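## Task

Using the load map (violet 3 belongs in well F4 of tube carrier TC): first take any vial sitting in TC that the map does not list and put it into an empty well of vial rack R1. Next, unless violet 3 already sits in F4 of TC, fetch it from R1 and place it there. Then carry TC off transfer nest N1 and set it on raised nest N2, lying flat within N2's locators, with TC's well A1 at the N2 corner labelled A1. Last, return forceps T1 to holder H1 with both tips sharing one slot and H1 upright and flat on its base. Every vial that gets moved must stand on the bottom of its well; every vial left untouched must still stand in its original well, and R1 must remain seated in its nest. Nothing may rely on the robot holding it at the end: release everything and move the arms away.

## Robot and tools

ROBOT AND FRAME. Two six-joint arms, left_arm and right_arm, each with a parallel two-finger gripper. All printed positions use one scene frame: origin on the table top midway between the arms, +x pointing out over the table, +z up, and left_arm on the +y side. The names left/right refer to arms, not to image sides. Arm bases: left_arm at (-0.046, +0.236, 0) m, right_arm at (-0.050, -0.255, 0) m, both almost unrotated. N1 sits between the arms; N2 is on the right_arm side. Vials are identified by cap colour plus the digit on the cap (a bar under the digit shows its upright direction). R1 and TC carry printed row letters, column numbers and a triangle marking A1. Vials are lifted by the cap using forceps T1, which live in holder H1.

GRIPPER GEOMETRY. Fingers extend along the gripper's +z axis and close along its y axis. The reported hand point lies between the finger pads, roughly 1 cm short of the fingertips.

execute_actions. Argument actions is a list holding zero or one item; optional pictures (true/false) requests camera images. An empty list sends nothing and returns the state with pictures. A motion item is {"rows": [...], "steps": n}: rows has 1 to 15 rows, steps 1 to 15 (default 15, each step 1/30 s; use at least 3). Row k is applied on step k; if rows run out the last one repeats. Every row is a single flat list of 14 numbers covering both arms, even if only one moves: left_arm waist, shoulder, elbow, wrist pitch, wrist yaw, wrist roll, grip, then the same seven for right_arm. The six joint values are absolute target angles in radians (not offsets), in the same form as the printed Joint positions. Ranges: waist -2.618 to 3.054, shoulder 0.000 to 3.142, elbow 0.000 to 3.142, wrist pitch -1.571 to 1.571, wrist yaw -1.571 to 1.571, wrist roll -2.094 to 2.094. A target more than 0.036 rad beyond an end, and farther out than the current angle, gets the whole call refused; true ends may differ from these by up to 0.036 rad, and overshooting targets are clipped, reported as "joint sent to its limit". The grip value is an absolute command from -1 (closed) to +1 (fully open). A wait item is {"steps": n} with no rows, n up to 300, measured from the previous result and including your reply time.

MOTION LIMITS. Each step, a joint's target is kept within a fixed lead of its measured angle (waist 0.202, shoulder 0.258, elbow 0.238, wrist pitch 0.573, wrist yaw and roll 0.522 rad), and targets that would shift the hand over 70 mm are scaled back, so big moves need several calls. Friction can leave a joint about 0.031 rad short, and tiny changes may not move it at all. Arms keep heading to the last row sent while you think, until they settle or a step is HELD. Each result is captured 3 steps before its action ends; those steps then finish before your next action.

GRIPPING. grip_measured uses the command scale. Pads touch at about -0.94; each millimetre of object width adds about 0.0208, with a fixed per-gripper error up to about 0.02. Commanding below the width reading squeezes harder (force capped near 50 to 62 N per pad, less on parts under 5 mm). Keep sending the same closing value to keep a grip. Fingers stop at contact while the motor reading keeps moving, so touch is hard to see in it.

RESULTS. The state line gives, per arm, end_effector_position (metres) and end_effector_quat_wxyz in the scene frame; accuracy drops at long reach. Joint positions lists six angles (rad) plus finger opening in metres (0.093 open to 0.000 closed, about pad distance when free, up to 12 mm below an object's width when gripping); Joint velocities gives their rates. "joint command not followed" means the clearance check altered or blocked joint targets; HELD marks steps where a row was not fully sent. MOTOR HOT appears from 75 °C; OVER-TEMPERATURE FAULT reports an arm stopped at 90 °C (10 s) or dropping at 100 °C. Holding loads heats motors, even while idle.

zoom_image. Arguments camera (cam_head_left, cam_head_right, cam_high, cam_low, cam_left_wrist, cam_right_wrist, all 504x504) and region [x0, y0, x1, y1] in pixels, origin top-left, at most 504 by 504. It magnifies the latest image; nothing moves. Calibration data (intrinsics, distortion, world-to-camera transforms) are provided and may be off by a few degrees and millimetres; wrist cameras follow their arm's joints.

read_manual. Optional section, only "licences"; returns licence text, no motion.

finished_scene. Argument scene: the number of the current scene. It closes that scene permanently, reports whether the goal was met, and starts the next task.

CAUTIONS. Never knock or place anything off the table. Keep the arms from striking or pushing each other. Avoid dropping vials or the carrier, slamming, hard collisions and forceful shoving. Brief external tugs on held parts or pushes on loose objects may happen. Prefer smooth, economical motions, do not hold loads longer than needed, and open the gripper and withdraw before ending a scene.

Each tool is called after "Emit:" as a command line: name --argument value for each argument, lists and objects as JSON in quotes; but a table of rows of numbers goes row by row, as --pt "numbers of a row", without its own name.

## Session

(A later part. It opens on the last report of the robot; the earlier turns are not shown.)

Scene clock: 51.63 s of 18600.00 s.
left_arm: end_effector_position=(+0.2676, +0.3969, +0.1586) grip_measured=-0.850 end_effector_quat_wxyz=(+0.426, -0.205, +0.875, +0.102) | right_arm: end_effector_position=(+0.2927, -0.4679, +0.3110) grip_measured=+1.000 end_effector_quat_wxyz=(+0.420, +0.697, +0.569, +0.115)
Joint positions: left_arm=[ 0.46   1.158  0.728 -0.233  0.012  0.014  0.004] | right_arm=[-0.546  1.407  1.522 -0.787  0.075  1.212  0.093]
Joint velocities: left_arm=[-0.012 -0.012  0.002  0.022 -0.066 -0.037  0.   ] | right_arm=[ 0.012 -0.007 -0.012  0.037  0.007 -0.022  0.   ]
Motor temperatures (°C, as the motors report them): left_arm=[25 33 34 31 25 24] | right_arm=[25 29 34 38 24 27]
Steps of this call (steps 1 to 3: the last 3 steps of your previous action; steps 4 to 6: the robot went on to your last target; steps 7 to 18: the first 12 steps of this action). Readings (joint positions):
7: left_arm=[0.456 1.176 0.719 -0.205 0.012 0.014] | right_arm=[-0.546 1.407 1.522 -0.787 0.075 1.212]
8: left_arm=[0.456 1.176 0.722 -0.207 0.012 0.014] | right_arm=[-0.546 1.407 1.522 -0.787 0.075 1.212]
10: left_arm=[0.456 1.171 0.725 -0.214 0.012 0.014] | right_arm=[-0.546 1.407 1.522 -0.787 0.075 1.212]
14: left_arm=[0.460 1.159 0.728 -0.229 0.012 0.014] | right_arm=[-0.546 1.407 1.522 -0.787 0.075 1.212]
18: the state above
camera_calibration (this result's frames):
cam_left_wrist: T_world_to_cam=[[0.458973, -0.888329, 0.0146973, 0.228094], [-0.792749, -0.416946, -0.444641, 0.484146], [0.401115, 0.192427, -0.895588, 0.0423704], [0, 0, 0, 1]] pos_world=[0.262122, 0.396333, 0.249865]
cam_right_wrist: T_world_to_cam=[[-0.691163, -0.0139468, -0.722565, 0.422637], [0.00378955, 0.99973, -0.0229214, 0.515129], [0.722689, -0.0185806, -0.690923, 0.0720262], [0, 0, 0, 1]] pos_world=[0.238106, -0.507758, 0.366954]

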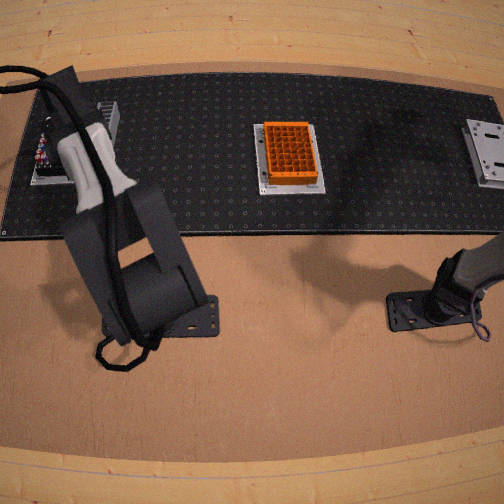

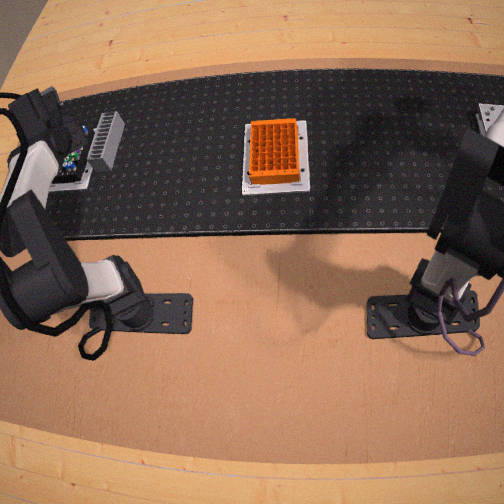

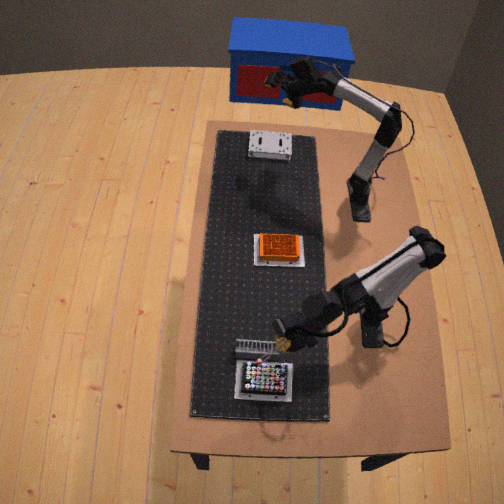

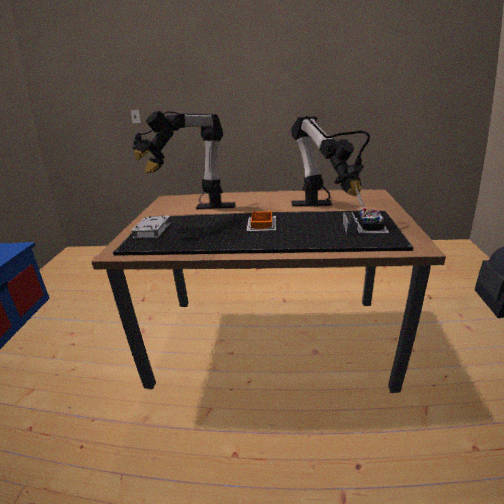

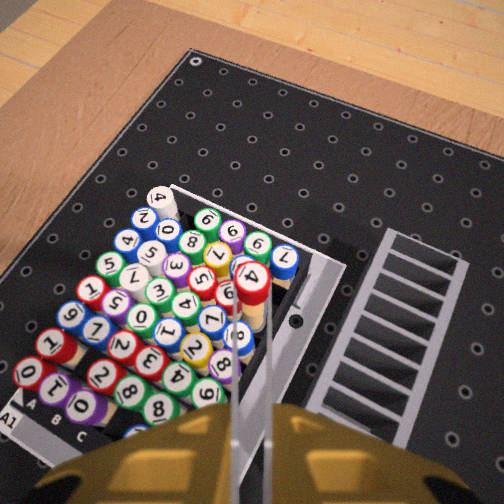

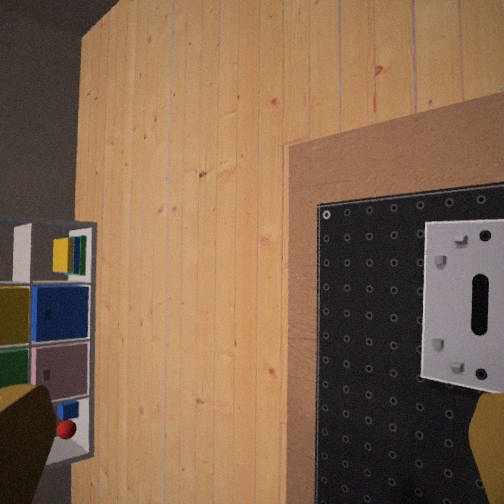

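Emit:
execute_actions --actions '[{"rows":[[0.461,1.18,0.73,-0.205,0.01,0.01,-0.86,-0.546,1.407,1.522,-0.787,0.075,1.212,1],[0.461,1.184,0.73,-0.2,0.01,0.01,-0.86,-0.546,1.407,1.522,-0.787,0.075,1.212,1],[0.461,1.188,0.73,-0.197,0.01,0.01,-0.86,-0.546,1.407,1.522,-0.787,0.075,1.212,1],[0.481,1.19,0.73,-0.195,0.01,0.01,-0.86,-0.546,1.407,1.522,-0.787,0.075,1.212,1],[0.481,1.19,0.72,-0.195,0.01,0.01,-0.86,-0.546,1.407,1.522,-0.787,0.075,1.212,1],[0.464,1.19,0.714,-0.193,0.01,0.01,-0.86,-0.546,1.407,1.522,-0.787,0.075,1.212,1],[0.464,1.19,0.71,-0.19,0.01,0.01,-0.86,-0.546,1.407,1.522,-0.787,0.075,1.212,1],[0.464,1.19,0.706,-0.187,0.01,0.01,-0.86,-0.546,1.407,1.522,-0.787,0.075,1.212,1],[0.464,1.19,0.702,-0.184,0.01,0.01,-0.86,-0.546,1.407,1.522,-0.787,0.075,1.212,1],[0.464,1.19,0.698,-0.182,0.01,0.01,-0.86,-0.546,1.407,1.522,-0.787,0.075,1.212,1]],"steps":15}]'

Emit:
execute_actions --actions '[{"steps":6}]' --pictures true

Emit:
zoom_image --camera "cam_left_wrist" --region '[170, 250, 330, 410]'

Scene clock: 52.27 s of 18600.00 s.
left_arm: end_effector_position=(+0.2690, +0.3988, +0.1542) grip_measured=-0.850 end_effector_quat_wxyz=(+0.428, -0.206, +0.874, +0.103) | right_arm: end_effector_position=(+0.2927, -0.4679, +0.3110) grip_measured=+1.000 end_effector_quat_wxyz=(+0.420, +0.697, +0.569, +0.115)
Joint positions: left_arm=[ 0.463  1.17   0.715 -0.205  0.012  0.014  0.004] | right_arm=[-0.546  1.407  1.522 -0.787  0.075  1.212  0.093]
Joint velocities: left_arm=[-0.002 -0.007 -0.012  0.11  -0.007 -0.037 -0.   ] | right_arm=[ 0.007  0.007  0.002 -0.037 -0.007  0.022  0.   ]
Motor temperatures (°C, as the motors report them): left_arm=[25 33 34 32 25 24] | right_arm=[25 29 34 38 24 27]
Steps of this call (steps 1 to 3: the last 3 steps of your previous action; steps 4 to 7: the robot went on to your last target; steps 8 to 19: the first 12 steps of this action). Readings (joint positions):
8: left_arm=[0.460 1.158 0.728 -0.232 0.012 0.014] | right_arm=[-0.546 1.407 1.522 -0.787 0.075 1.212]
9: left_arm=[0.460 1.158 0.728 -0.231 0.012 0.014] | right_arm=[-0.546 1.407 1.522 -0.787 0.075 1.212]
11: left_arm=[0.461 1.160 0.728 -0.227 0.012 0.014] | right_arm=[-0.546 1.407 1.522 -0.787 0.075 1.212]
15: left_arm=[0.463 1.170 0.727 -0.218 0.012 0.014] | right_arm=[-0.546 1.407 1.522 -0.787 0.075 1.212]
19: the state above

Scene clock: 52.47 s of 18600.00 s.
left_arm: end_effector_position=(+0.2696, +0.3991, +0.1551) grip_measured=-0.850 end_effector_quat_wxyz=(+0.430, -0.206, +0.873, +0.104) | right_arm: end_effector_position=(+0.2927, -0.4679, +0.3110) grip_measured=+1.000 end_effector_quat_wxyz=(+0.420, +0.697, +0.569, +0.115)
Joint positions: left_arm=[ 0.463  1.17   0.715 -0.201  0.012  0.014  0.004] | right_arm=[-0.546  1.407  1.522 -0.787  0.075  1.212  0.093]
Joint velocities: left_arm=[ 0.012  0.002  0.007  0.066 -0.007 -0.051 -0.   ] | right_arm=[ 0.007 -0.012  0.002  0.051  0.051  0.007  0.   ]
Motor temperatures (°C, as the motors report them): left_arm=[25 33 34 32 25 24] | right_arm=[25 29 34 38 24 27]
Kept back: nothing.
Steps of this call (steps 1 to 3: the last 3 steps of your previous action; steps 4 to 6: the robot went on to your last target). Readings (joint positions):
1: left_arm=[0.463 1.170 0.715 -0.202 0.012 0.014] | right_arm=[-0.546 1.407 1.522 -0.787 0.075 1.212]
2: left_arm=[0.463 1.170 0.715 -0.201 0.012 0.014] | right_arm=[-0.546 1.407 1.522 -0.787 0.075 1.212]
4: left_arm=[0.463 1.170 0.715 -0.201 0.012 0.014] | right_arm=[-0.546 1.407 1.522 -0.787 0.075 1.212]
6: the state above
camera_calibration (this result's frames):
cam_left_wrist: T_world_to_cam=[[0.461313, -0.887112, 0.0149028, 0.228027], [-0.788523, -0.417629, -0.451461, 0.485277], [0.40672, 0.196513, -0.892166, 0.0344181], [0, 0, 0, 1]] pos_world=[0.263462, 0.398188, 0.246392]
cam_right_wrist: T_world_to_cam=[[-0.691163, -0.0139468, -0.722565, 0.422637], [0.00378955, 0.99973, -0.0229214, 0.515129], [0.722689, -0.0185806, -0.690923, 0.0720262], [0, 0, 0, 1]] pos_world=[0.238106, -0.507758, 0.366954]

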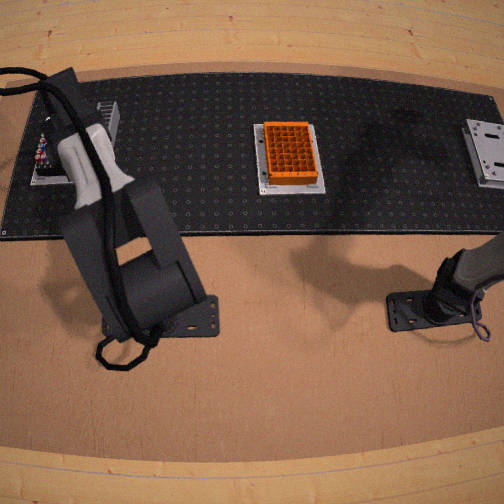

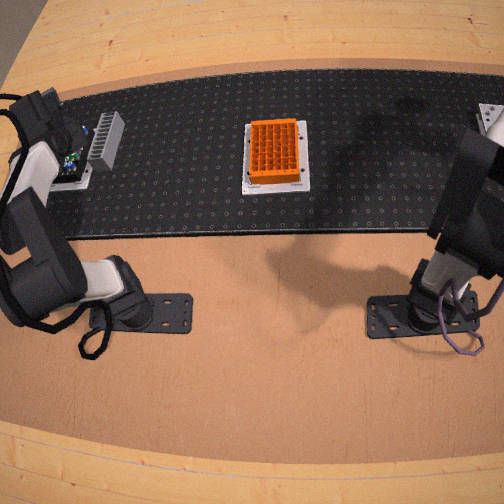

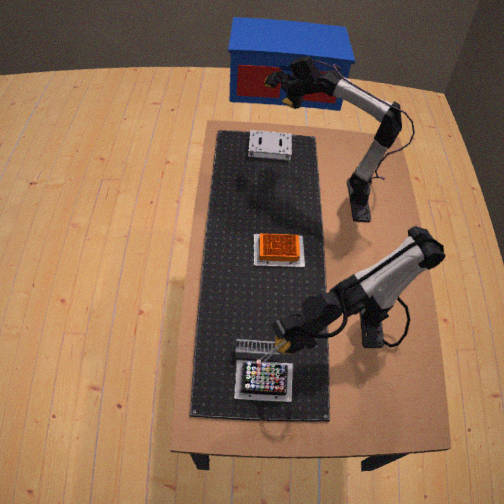

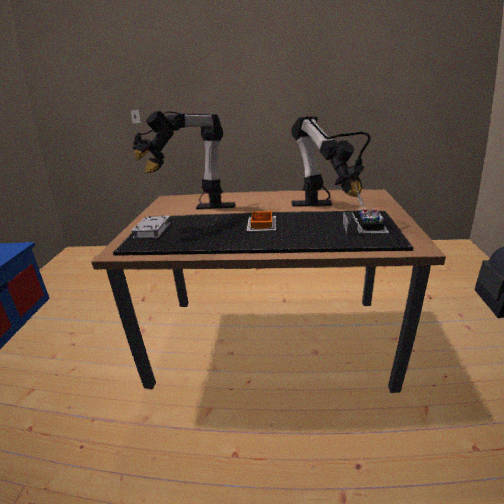

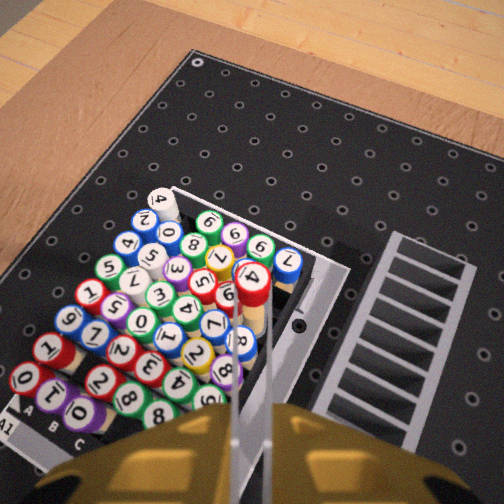

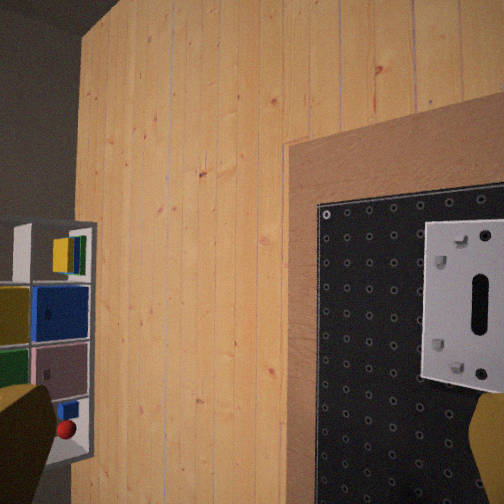

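Region (170, 250, 330, 410) of cam_left_wrist's 504x504 image, scaled by 3.150, with more detail than that image has.

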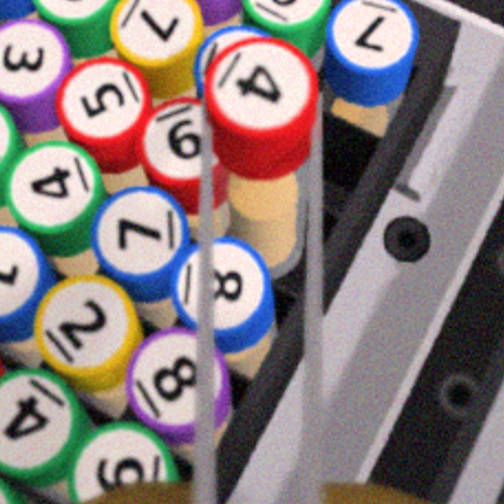

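Emit:
execute_actions --actions '[{"rows":[[0.464,1.18,0.705,-0.215,0.01,0.01,-0.86,-0.546,1.407,1.522,-0.787,0.075,1.212,1],[0.464,1.18,0.705,-0.22,0.01,0.01,-0.86,-0.546,1.407,1.522,-0.787,0.075,1.212,1],[0.464,1.18,0.705,-0.225,0.01,0.01,-0.86,-0.546,1.407,1.522,-0.787,0.075,1.212,1],[0.464,1.18,0.705,-0.23,0.01,0.01,-0.86,-0.546,1.407,1.522,-0.787,0.075,1.212,1],[0.464,1.18,0.705,-0.235,0.01,0.01,-0.86,-0.546,1.407,1.522,-0.787,0.075,1.212,1]],"steps":15}]' --pictures true

Emit:
zoom_image --camera "cam_left_wrist" --region '[170, 250, 330, 410]'

Scene clock: 53.03 s of 18600.00 s.
left_arm: end_effector_position=(+0.2691, +0.3989, +0.1544) grip_measured=-0.850 end_effector_quat_wxyz=(+0.428, -0.206, +0.874, +0.103) | right_arm: end_effector_position=(+0.2927, -0.4679, +0.3110) grip_measured=+1.000 end_effector_quat_wxyz=(+0.420, +0.697, +0.569, +0.115)
Joint positions: left_arm=[ 0.463  1.17   0.715 -0.205  0.012  0.014  0.004] | right_arm=[-0.546  1.407  1.522 -0.787  0.075  1.212  0.093]
Joint velocities: left_arm=[ 0.017 -0.007 -0.002  0.007 -0.051 -0.081  0.   ] | right_arm=[ 0.012 -0.002  0.007 -0.007  0.022 -0.066  0.   ]
Motor temperatures (°C, as the motors report them): left_arm=[25 33 34 32 25 24] | right_arm=[25 29 34 38 24 27]
Steps of this call (steps 1 to 5: the robot went on to your last target; steps 6 to 17: the first 12 steps of this action). Readings (joint positions):
6: left_arm=[0.463 1.170 0.715 -0.201 0.012 0.014] | right_arm=[-0.546 1.407 1.522 -0.787 0.075 1.212]
7: left_arm=[0.463 1.170 0.715 -0.201 0.012 0.014] | right_arm=[-0.546 1.407 1.522 -0.787 0.075 1.212]
9: left_arm=[0.463 1.170 0.715 -0.203 0.012 0.014] | right_arm=[-0.546 1.407 1.522 -0.787 0.075 1.212]
13: left_arm=[0.463 1.170 0.715 -0.205 0.012 0.014] | right_arm=[-0.546 1.407 1.522 -0.787 0.075 1.212]
17: the state above
camera_calibration (this result's frames):
cam_left_wrist: T_world_to_cam=[[0.461363, -0.887086, 0.0149176, 0.22801], [-0.790043, -0.418426, -0.448054, 0.484644], [0.403704, 0.19493, -0.893882, 0.0357284], [0, 0, 0, 1]] pos_world=[0.26327, 0.398087, 0.245682]
cam_right_wrist: T_world_to_cam=[[-0.691163, -0.0139468, -0.722565, 0.422637], [0.00378955, 0.99973, -0.0229214, 0.515129], [0.722689, -0.0185806, -0.690923, 0.0720262], [0, 0, 0, 1]] pos_world=[0.238106, -0.507758, 0.366954]

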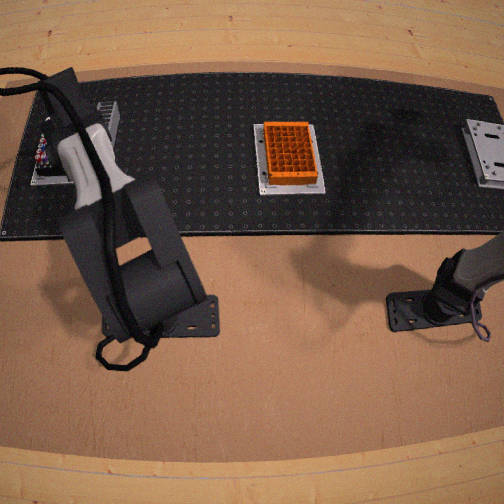

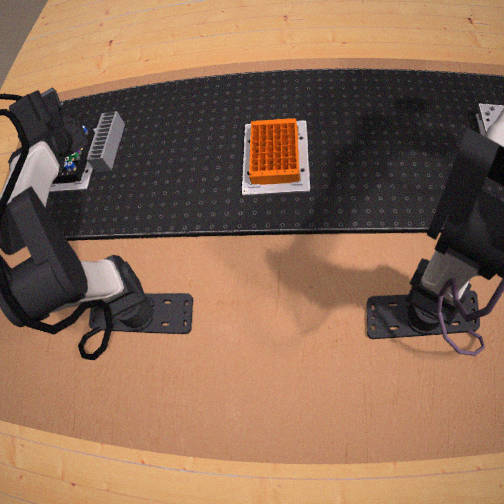

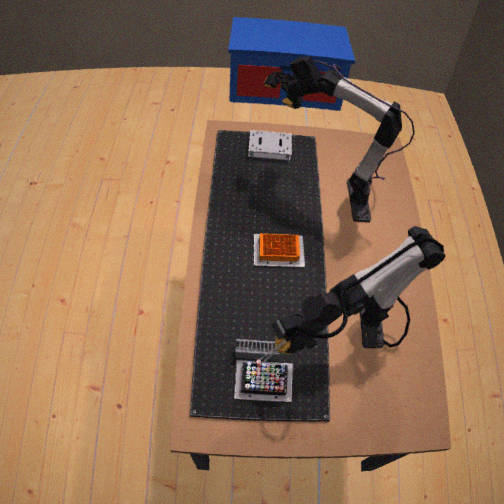

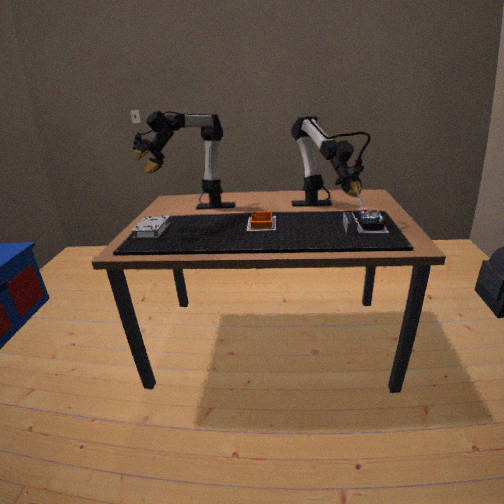

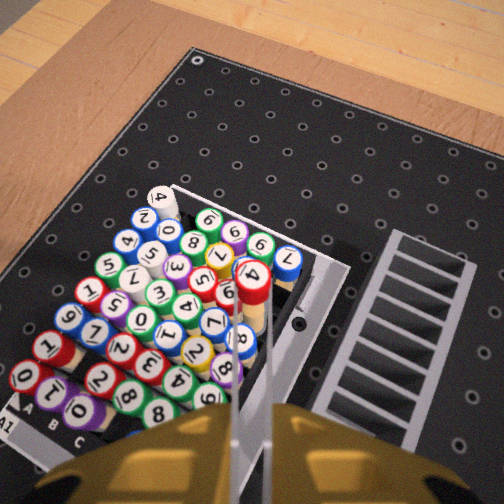

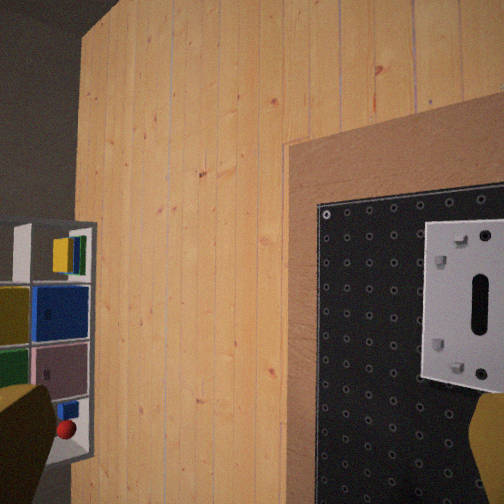

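Region (170, 250, 330, 410) of cam_left_wrist's 504x504 image, scaled by 3.150, with more detail than that image has.

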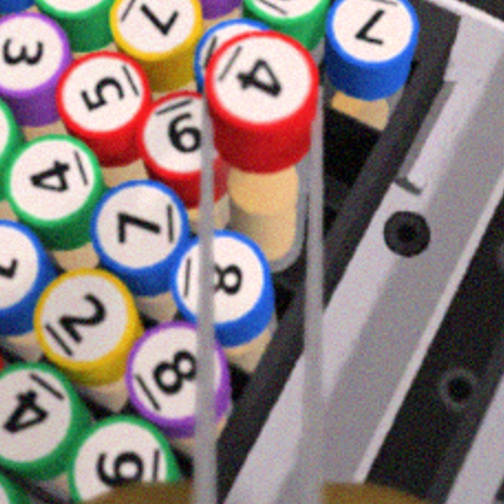

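Emit:
execute_actions --actions '[{"rows":[[0.464,1.142,0.715,-0.205,0.01,0.01,-0.86,-0.546,1.407,1.522,-0.787,0.075,1.212,1],[0.464,1.142,0.715,-0.205,0.01,0.01,-0.86,-0.546,1.407,1.522,-0.787,0.075,1.212,1],[0.464,1.142,0.715,-0.205,0.01,0.01,-0.86,-0.546,1.407,1.522,-0.787,0.075,1.212,1],[0.464,1.142,0.715,-0.205,0.01,0.01,-0.86,-0.546,1.407,1.522,-0.787,0.075,1.212,1],[0.464,1.142,0.715,-0.205,0.01,0.01,-0.86,-0.546,1.407,1.522,-0.787,0.075,1.212,1],[0.464,1.142,0.715,-0.205,0.01,0.01,-0.86,-0.546,1.407,1.522,-0.787,0.075,1.212,1],[0.464,1.16,0.715,-0.232,0.01,0.01,-0.86,-0.546,1.407,1.522,-0.787,0.075,1.212,1]],"steps":15}]'

Emit:
execute_actions --actions '[{"steps":8}]' --pictures true

Emit:
zoom_image --camera "cam_left_wrist" --region '[170, 250, 330, 410]'

Scene clock: 53.63 s of 18600.00 s.
left_arm: end_effector_position=(+0.2691, +0.3989, +0.1544) grip_measured=-0.850 end_effector_quat_wxyz=(+0.428, -0.206, +0.874, +0.103) | right_arm: end_effector_position=(+0.2927, -0.4679, +0.3110) grip_measured=+1.000 end_effector_quat_wxyz=(+0.420, +0.697, +0.569, +0.115)
Joint positions: left_arm=[ 0.463  1.17   0.715 -0.205  0.012  0.014  0.004] | right_arm=[-0.546  1.407  1.522 -0.787  0.075  1.212  0.093]
Joint velocities: left_arm=[-0.002 -0.012  0.002  0.007 -0.007  0.037 -0.   ] | right_arm=[-0.002  0.002 -0.017  0.007 -0.007 -0.037  0.   ]
Motor temperatures (°C, as the motors report them): left_arm=[25 33 34 32 25 24] | right_arm=[25 29 34 39 24 27]
Steps of this call (steps 1 to 3: the last 3 steps of your previous action; steps 4 to 6: the robot went on to your last target; steps 7 to 18: the first 12 steps of this action). Readings (joint positions):
7: left_arm=[0.463 1.170 0.715 -0.205 0.012 0.014] | right_arm=[-0.546 1.407 1.522 -0.787 0.075 1.212]
8: left_arm=[0.463 1.170 0.715 -0.205 0.012 0.014] | right_arm=[-0.546 1.407 1.522 -0.787 0.075 1.212]
10: left_arm=[0.463 1.170 0.715 -0.205 0.012 0.014] | right_arm=[-0.546 1.407 1.522 -0.787 0.075 1.212]
14: left_arm=[0.463 1.170 0.715 -0.205 0.012 0.014] | right_arm=[-0.546 1.407 1.522 -0.787 0.075 1.212]
18: the state above

Scene clock: 53.90 s of 18600.00 s.
left_arm: end_effector_position=(+0.2691, +0.3989, +0.1544) grip_measured=-0.850 end_effector_quat_wxyz=(+0.428, -0.206, +0.874, +0.103) | right_arm: end_effector_position=(+0.2927, -0.4679, +0.3110) grip_measured=+1.000 end_effector_quat_wxyz=(+0.420, +0.697, +0.569, +0.115)
Joint positions: left_arm=[ 0.463  1.17   0.715 -0.205  0.012  0.014  0.004] | right_arm=[-0.546  1.407  1.522 -0.787  0.075  1.212  0.093]
Joint velocities: left_arm=[-0.002 -0.007 -0.017  0.022  0.051  0.037  0.001] | right_arm=[-0.002  0.007  0.002  0.081  0.051 -0.051  0.   ]
Motor temperatures (°C, as the motors report them): left_arm=[25 33 34 32 25 24] | right_arm=[25 29 34 39 24 27]
Kept back: nothing.
Steps of this call (steps 1 to 3: the last 3 steps of your previous action; steps 4 to 8: the robot went on to your last target). Readings (joint positions):
1: left_arm=[0.463 1.170 0.715 -0.205 0.012 0.014] | right_arm=[-0.546 1.407 1.522 -0.787 0.075 1.212]
2: left_arm=[0.463 1.170 0.715 -0.205 0.012 0.014] | right_arm=[-0.546 1.407 1.522 -0.787 0.075 1.212]
4: left_arm=[0.463 1.170 0.715 -0.205 0.012 0.014] | right_arm=[-0.546 1.407 1.522 -0.787 0.075 1.212]
8: the state above
camera_calibration (this result's frames):
cam_left_wrist: T_world_to_cam=[[0.461363, -0.887086, 0.0149176, 0.22801], [-0.790043, -0.418426, -0.448054, 0.484644], [0.403704, 0.19493, -0.893882, 0.0357284], [0, 0, 0, 1]] pos_world=[0.26327, 0.398087, 0.245682]
cam_right_wrist: T_world_to_cam=[[-0.691163, -0.0139468, -0.722565, 0.422637], [0.00378955, 0.99973, -0.0229214, 0.515129], [0.722689, -0.0185806, -0.690923, 0.0720262], [0, 0, 0, 1]] pos_world=[0.238106, -0.507758, 0.366954]

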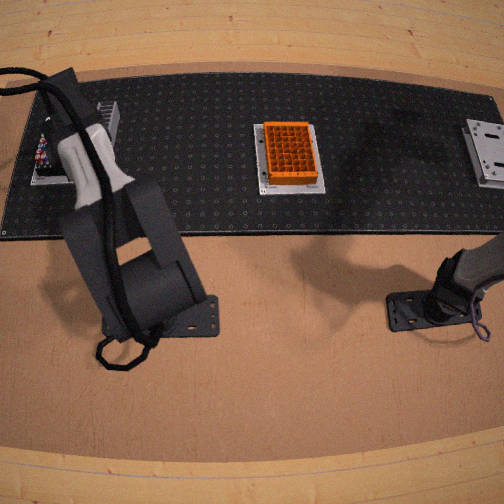

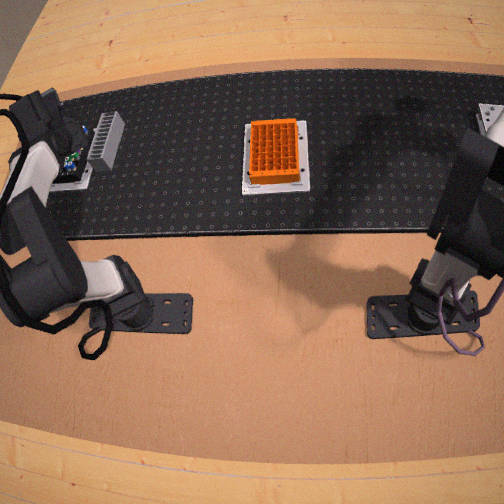

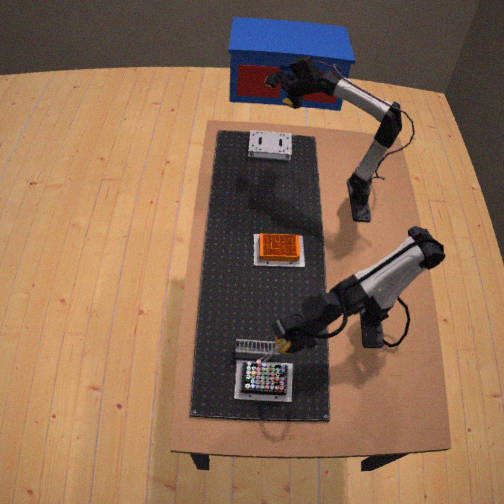

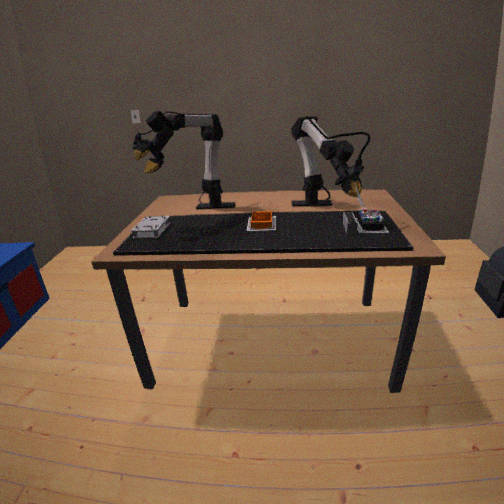

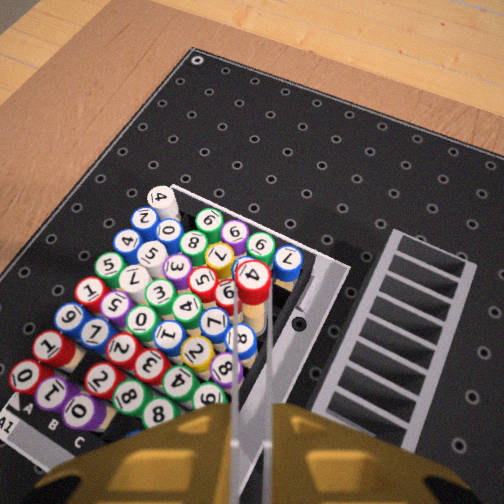

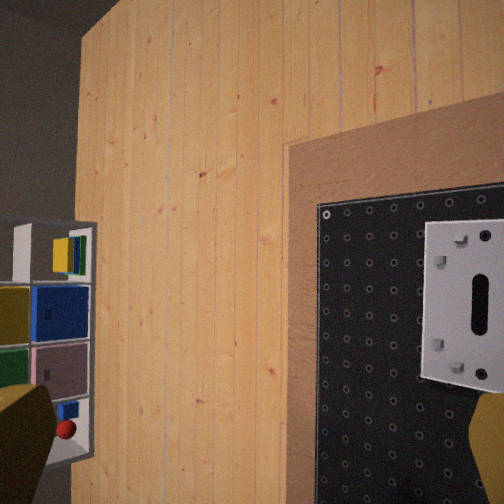

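Region (170, 250, 330, 410) of cam_left_wrist's 504x504 image, scaled by 3.150, with more detail than that image has.

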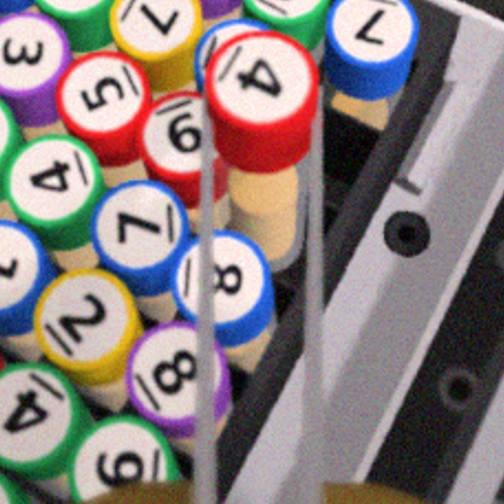

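Emit:
execute_actions --actions '[{"rows":[[0.464,1.133,0.715,-0.205,0.01,0.01,-0.86,-0.546,1.407,1.522,-0.787,0.075,1.212,1],[0.464,1.133,0.715,-0.205,0.01,0.01,-0.86,-0.546,1.407,1.522,-0.787,0.075,1.212,1],[0.464,1.141,0.715,-0.205,0.01,0.01,-0.86,-0.546,1.407,1.522,-0.787,0.075,1.212,1],[0.464,1.141,0.715,-0.205,0.01,0.01,-0.86,-0.546,1.407,1.522,-0.787,0.075,1.212,1],[0.464,1.141,0.715,-0.205,0.01,0.01,-0.86,-0.546,1.407,1.522,-0.787,0.075,1.212,1],[0.464,1.141,0.715,-0.205,0.01,0.01,-0.86,-0.546,1.407,1.522,-0.787,0.075,1.212,1],[0.464,1.16,0.715,-0.232,0.01,0.01,-0.86,-0.546,1.407,1.522,-0.787,0.075,1.212,1]],"steps":15}]'

Emit:
execute_actions --actions '[{"steps":8}]' --pictures true

Emit:
zoom_image --camera "cam_left_wrist" --region '[170, 250, 330, 410]'

Scene clock: 54.47 s of 18600.00 s.
left_arm: end_effector_position=(+0.2676, +0.3981, +0.1555) grip_measured=-0.850 end_effector_quat_wxyz=(+0.428, -0.206, +0.874, +0.103) | right_arm: end_effector_position=(+0.2927, -0.4679, +0.3110) grip_measured=+1.000 end_effector_quat_wxyz=(+0.420, +0.697, +0.569, +0.115)
Joint positions: left_arm=[ 0.463  1.162  0.715 -0.213  0.012  0.014  0.004] | right_arm=[-0.546  1.407  1.522 -0.787  0.075  1.212  0.093]
Joint velocities: left_arm=[ 0.002 -0.002 -0.002 -0.022  0.022 -0.022 -0.   ] | right_arm=[ 0.012 -0.002 -0.002  0.037  0.037  0.007  0.   ]
Motor temperatures (°C, as the motors report them): left_arm=[25 33 35 32 25 24] | right_arm=[25 29 34 39 24 27]
Steps of this call (steps 1 to 5: the robot went on to your last target; steps 6 to 17: the first 12 steps of this action). Readings (joint positions):
6: left_arm=[0.463 1.169 0.715 -0.205 0.012 0.014] | right_arm=[-0.546 1.407 1.522 -0.787 0.075 1.212]
7: left_arm=[0.463 1.165 0.715 -0.205 0.012 0.014] | right_arm=[-0.546 1.407 1.522 -0.787 0.075 1.212]
9: left_arm=[0.463 1.162 0.715 -0.205 0.012 0.014] | right_arm=[-0.546 1.407 1.522 -0.787 0.075 1.212]
13: left_arm=[0.463 1.162 0.715 -0.208 0.012 0.014] | right_arm=[-0.546 1.407 1.522 -0.787 0.075 1.212]
17: the state above

Scene clock: 54.73 s of 18600.00 s.
left_arm: end_effector_position=(+0.2675, +0.3980, +0.1554) grip_measured=-0.850 end_effector_quat_wxyz=(+0.427, -0.206, +0.874, +0.103) | right_arm: end_effector_position=(+0.2927, -0.4679, +0.3110) grip_measured=+1.000 end_effector_quat_wxyz=(+0.420, +0.697, +0.569, +0.115)
Joint positions: left_arm=[ 0.463  1.162  0.715 -0.214  0.012  0.014  0.004] | right_arm=[-0.546  1.407  1.522 -0.787  0.075  1.212  0.093]
Joint velocities: left_arm=[-0.007 -0.002  0.002  0.007 -0.022  0.037 -0.001] | right_arm=[-0.012 -0.002  0.002 -0.007  0.022 -0.007  0.   ]
Motor temperatures (°C, as the motors report them): left_arm=[25 33 35 32 25 24] | right_arm=[25 29 34 39 24 27]
Kept back: nothing.
Steps of this call (steps 1 to 3: the last 3 steps of your previous action; steps 4 to 8: the robot went on to your last target). Readings (joint positions):
1: left_arm=[0.463 1.162 0.715 -0.214 0.012 0.014] | right_arm=[-0.546 1.407 1.522 -0.787 0.075 1.212]
2: left_arm=[0.463 1.162 0.715 -0.214 0.012 0.014] | right_arm=[-0.546 1.407 1.522 -0.787 0.075 1.212]
4: left_arm=[0.463 1.162 0.715 -0.214 0.012 0.014] | right_arm=[-0.546 1.407 1.522 -0.787 0.075 1.212]
8: the state above
camera_calibration (this result's frames):
cam_left_wrist: T_world_to_cam=[[0.461378, -0.887078, 0.014922, 0.22798], [-0.790496, -0.418665, -0.44703, 0.483562], [0.402798, 0.194454, -0.894394, 0.0379051], [0, 0, 0, 1]] pos_world=[0.2618, 0.397316, 0.246667]
cam_right_wrist: T_world_to_cam=[[-0.691163, -0.0139468, -0.722565, 0.422637], [0.00378955, 0.99973, -0.0229214, 0.515129], [0.722689, -0.0185806, -0.690923, 0.0720262], [0, 0, 0, 1]] pos_world=[0.238106, -0.507758, 0.366954]

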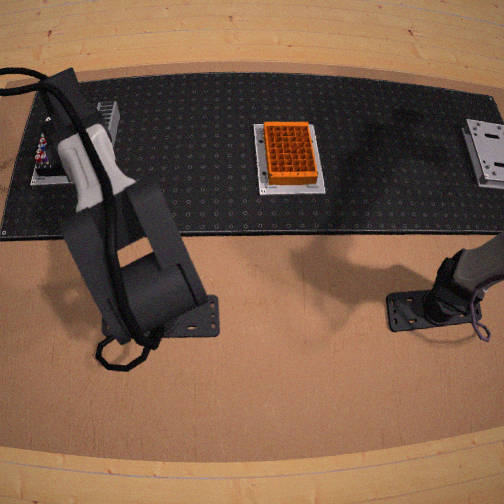

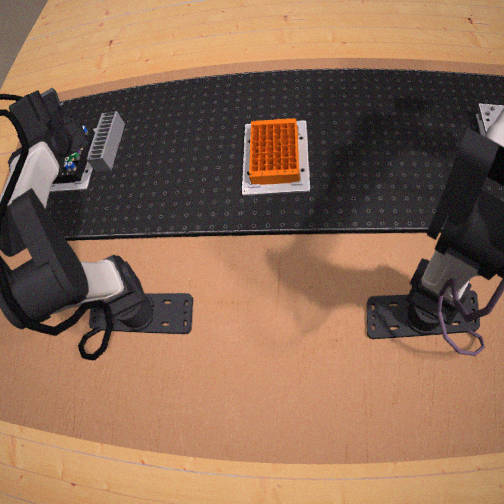

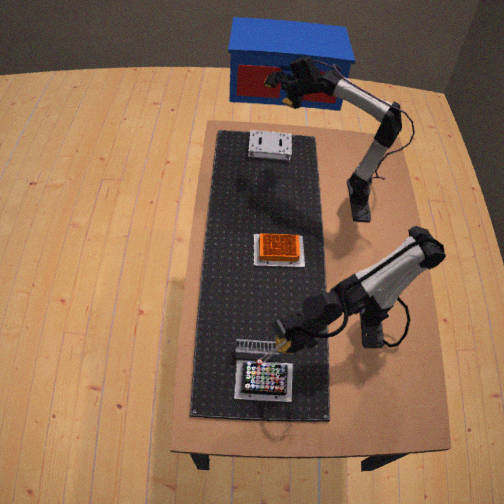

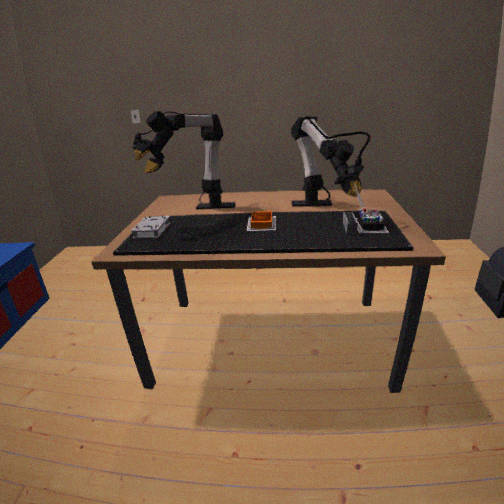

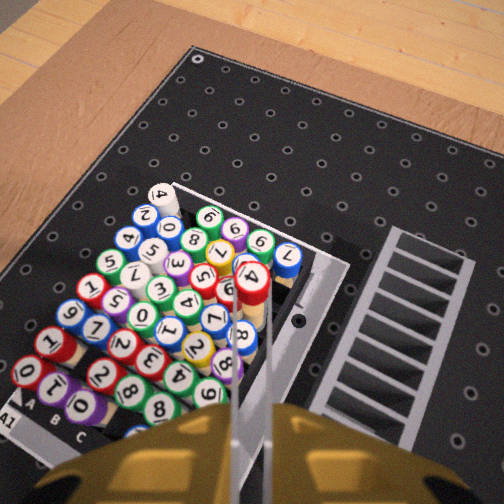

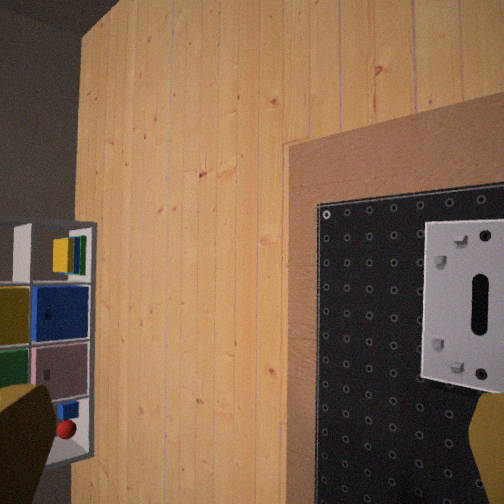

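Region (170, 250, 330, 410) of cam_left_wrist's 504x504 image, scaled by 3.150, with more detail than that image has.

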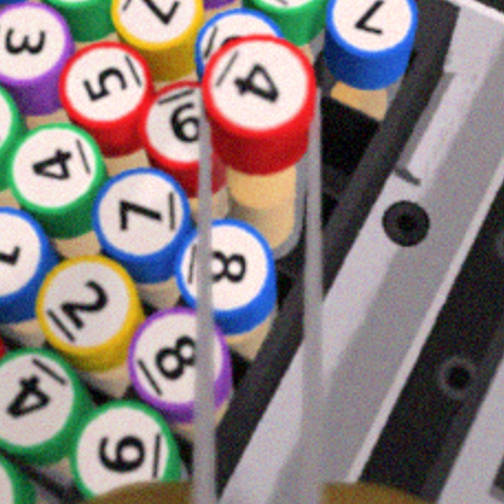

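Emit:
execute_actions --actions '[{"rows":[[0.464,1.185,0.715,-0.225,0.01,0.01,-0.86,-0.546,1.407,1.522,-0.787,0.075,1.212,1],[0.464,1.188,0.715,-0.225,0.01,0.01,-0.86,-0.546,1.407,1.522,-0.787,0.075,1.212,1],[0.464,1.191,0.715,-0.225,0.01,0.01,-0.86,-0.546,1.407,1.522,-0.787,0.075,1.212,1],[0.464,1.194,0.715,-0.225,0.01,0.01,-0.86,-0.546,1.407,1.522,-0.787,0.075,1.212,1],[0.464,1.197,0.715,-0.225,0.01,0.01,-0.86,-0.546,1.407,1.522,-0.787,0.075,1.212,1],[0.464,1.2,0.715,-0.225,0.01,0.01,-0.86,-0.546,1.407,1.522,-0.787,0.075,1.212,1]],"steps":14}]' --pictures true

Emit:
zoom_image --camera "cam_left_wrist" --region '[170, 250, 330, 410]'

Scene clock: 55.27 s of 18600.00 s.
left_arm: end_effector_position=(+0.2686, +0.3986, +0.1533) grip_measured=-0.850 end_effector_quat_wxyz=(+0.426, -0.207, +0.875, +0.103) | right_arm: end_effector_position=(+0.2927, -0.4679, +0.3110) grip_measured=+1.000 end_effector_quat_wxyz=(+0.420, +0.697, +0.569, +0.115)
Joint positions: left_arm=[ 0.463  1.171  0.715 -0.209  0.012  0.014  0.004] | right_arm=[-0.546  1.407  1.522 -0.787  0.075  1.212  0.093]
Joint velocities: left_arm=[-0.007 -0.007  0.002 -0.037 -0.022  0.037  0.   ] | right_arm=[-0.007  0.007 -0.017 -0.007  0.081  0.037  0.   ]
Motor temperatures (°C, as the motors report them): left_arm=[25 33 35 32 25 24] | right_arm=[25 29 34 39 24 27]
Steps of this call (steps 1 to 5: the robot went on to your last target; steps 6 to 16: the first 11 steps of this action). Readings (joint positions):
6: left_arm=[0.463 1.162 0.715 -0.214 0.012 0.014] | right_arm=[-0.546 1.407 1.522 -0.787 0.075 1.212]
7: left_arm=[0.463 1.162 0.715 -0.214 0.012 0.014] | right_arm=[-0.546 1.407 1.522 -0.787 0.075 1.212]
9: left_arm=[0.463 1.163 0.715 -0.214 0.012 0.014] | right_arm=[-0.546 1.407 1.522 -0.787 0.075 1.212]
13: left_arm=[0.463 1.171 0.715 -0.210 0.012 0.014] | right_arm=[-0.546 1.407 1.522 -0.787 0.075 1.212]
16: the state above
camera_calibration (this result's frames):
cam_left_wrist: T_world_to_cam=[[0.461429, -0.887052, 0.0149365, 0.227989], [-0.792, -0.419454, -0.443615, 0.483893], [0.399774, 0.192867, -0.896093, 0.0372659], [0, 0, 0, 1]] pos_world=[0.263145, 0.398022, 0.24465]
cam_right_wrist: T_world_to_cam=[[-0.691163, -0.0139468, -0.722565, 0.422637], [0.00378955, 0.99973, -0.0229214, 0.515129], [0.722689, -0.0185806, -0.690923, 0.0720262], [0, 0, 0, 1]] pos_world=[0.238106, -0.507758, 0.366954]

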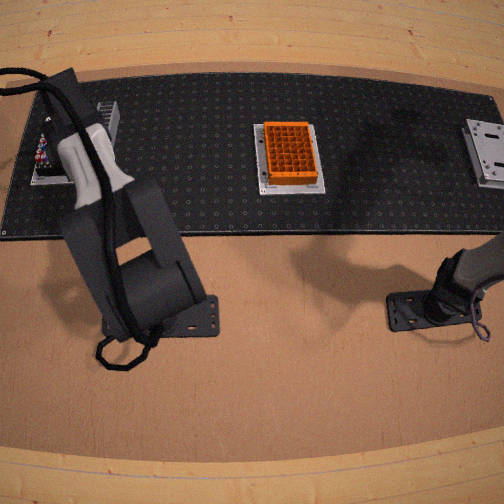

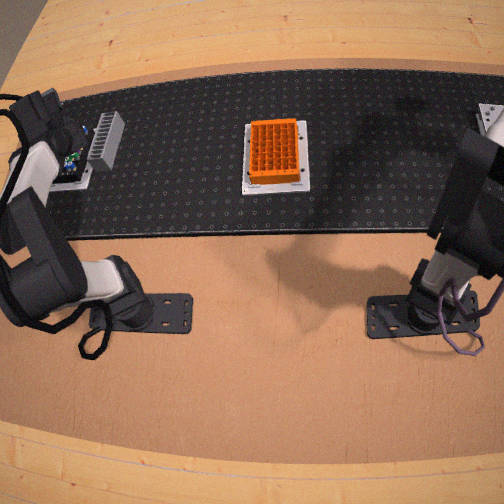

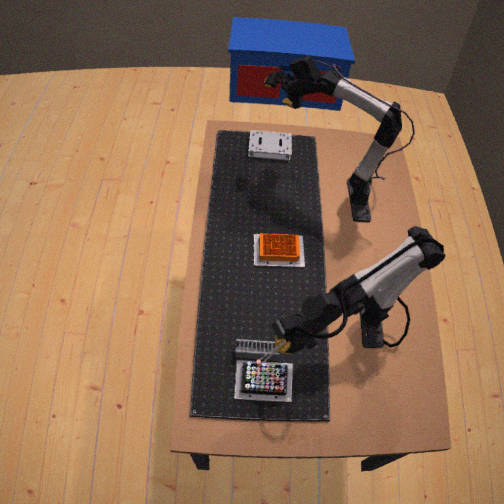

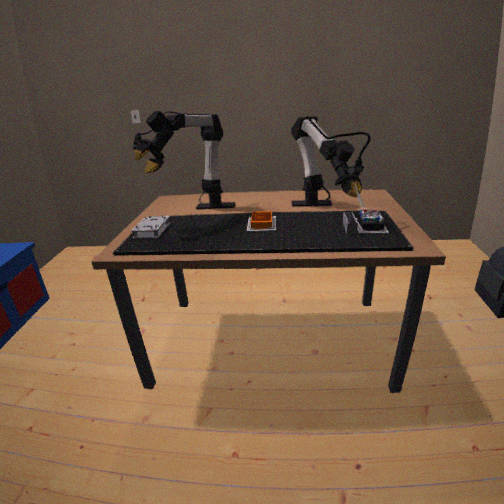

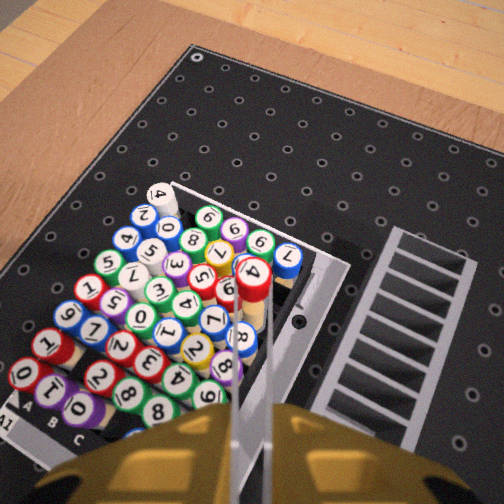

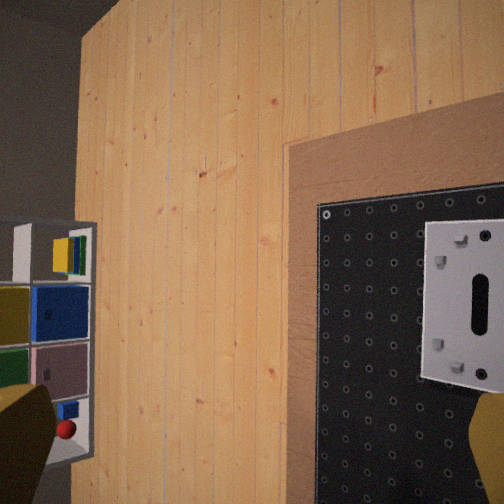

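Region (170, 250, 330, 410) of cam_left_wrist's 504x504 image, scaled by 3.150, with more detail than that image has.

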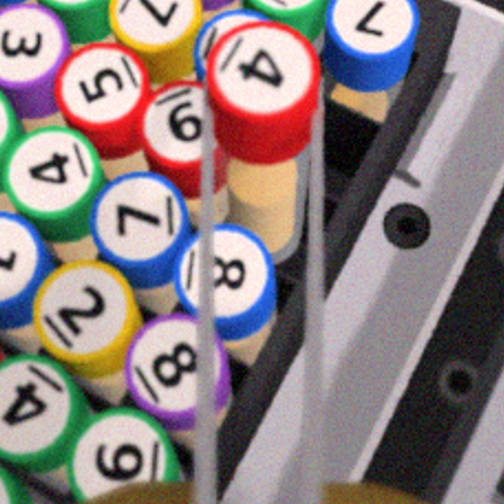

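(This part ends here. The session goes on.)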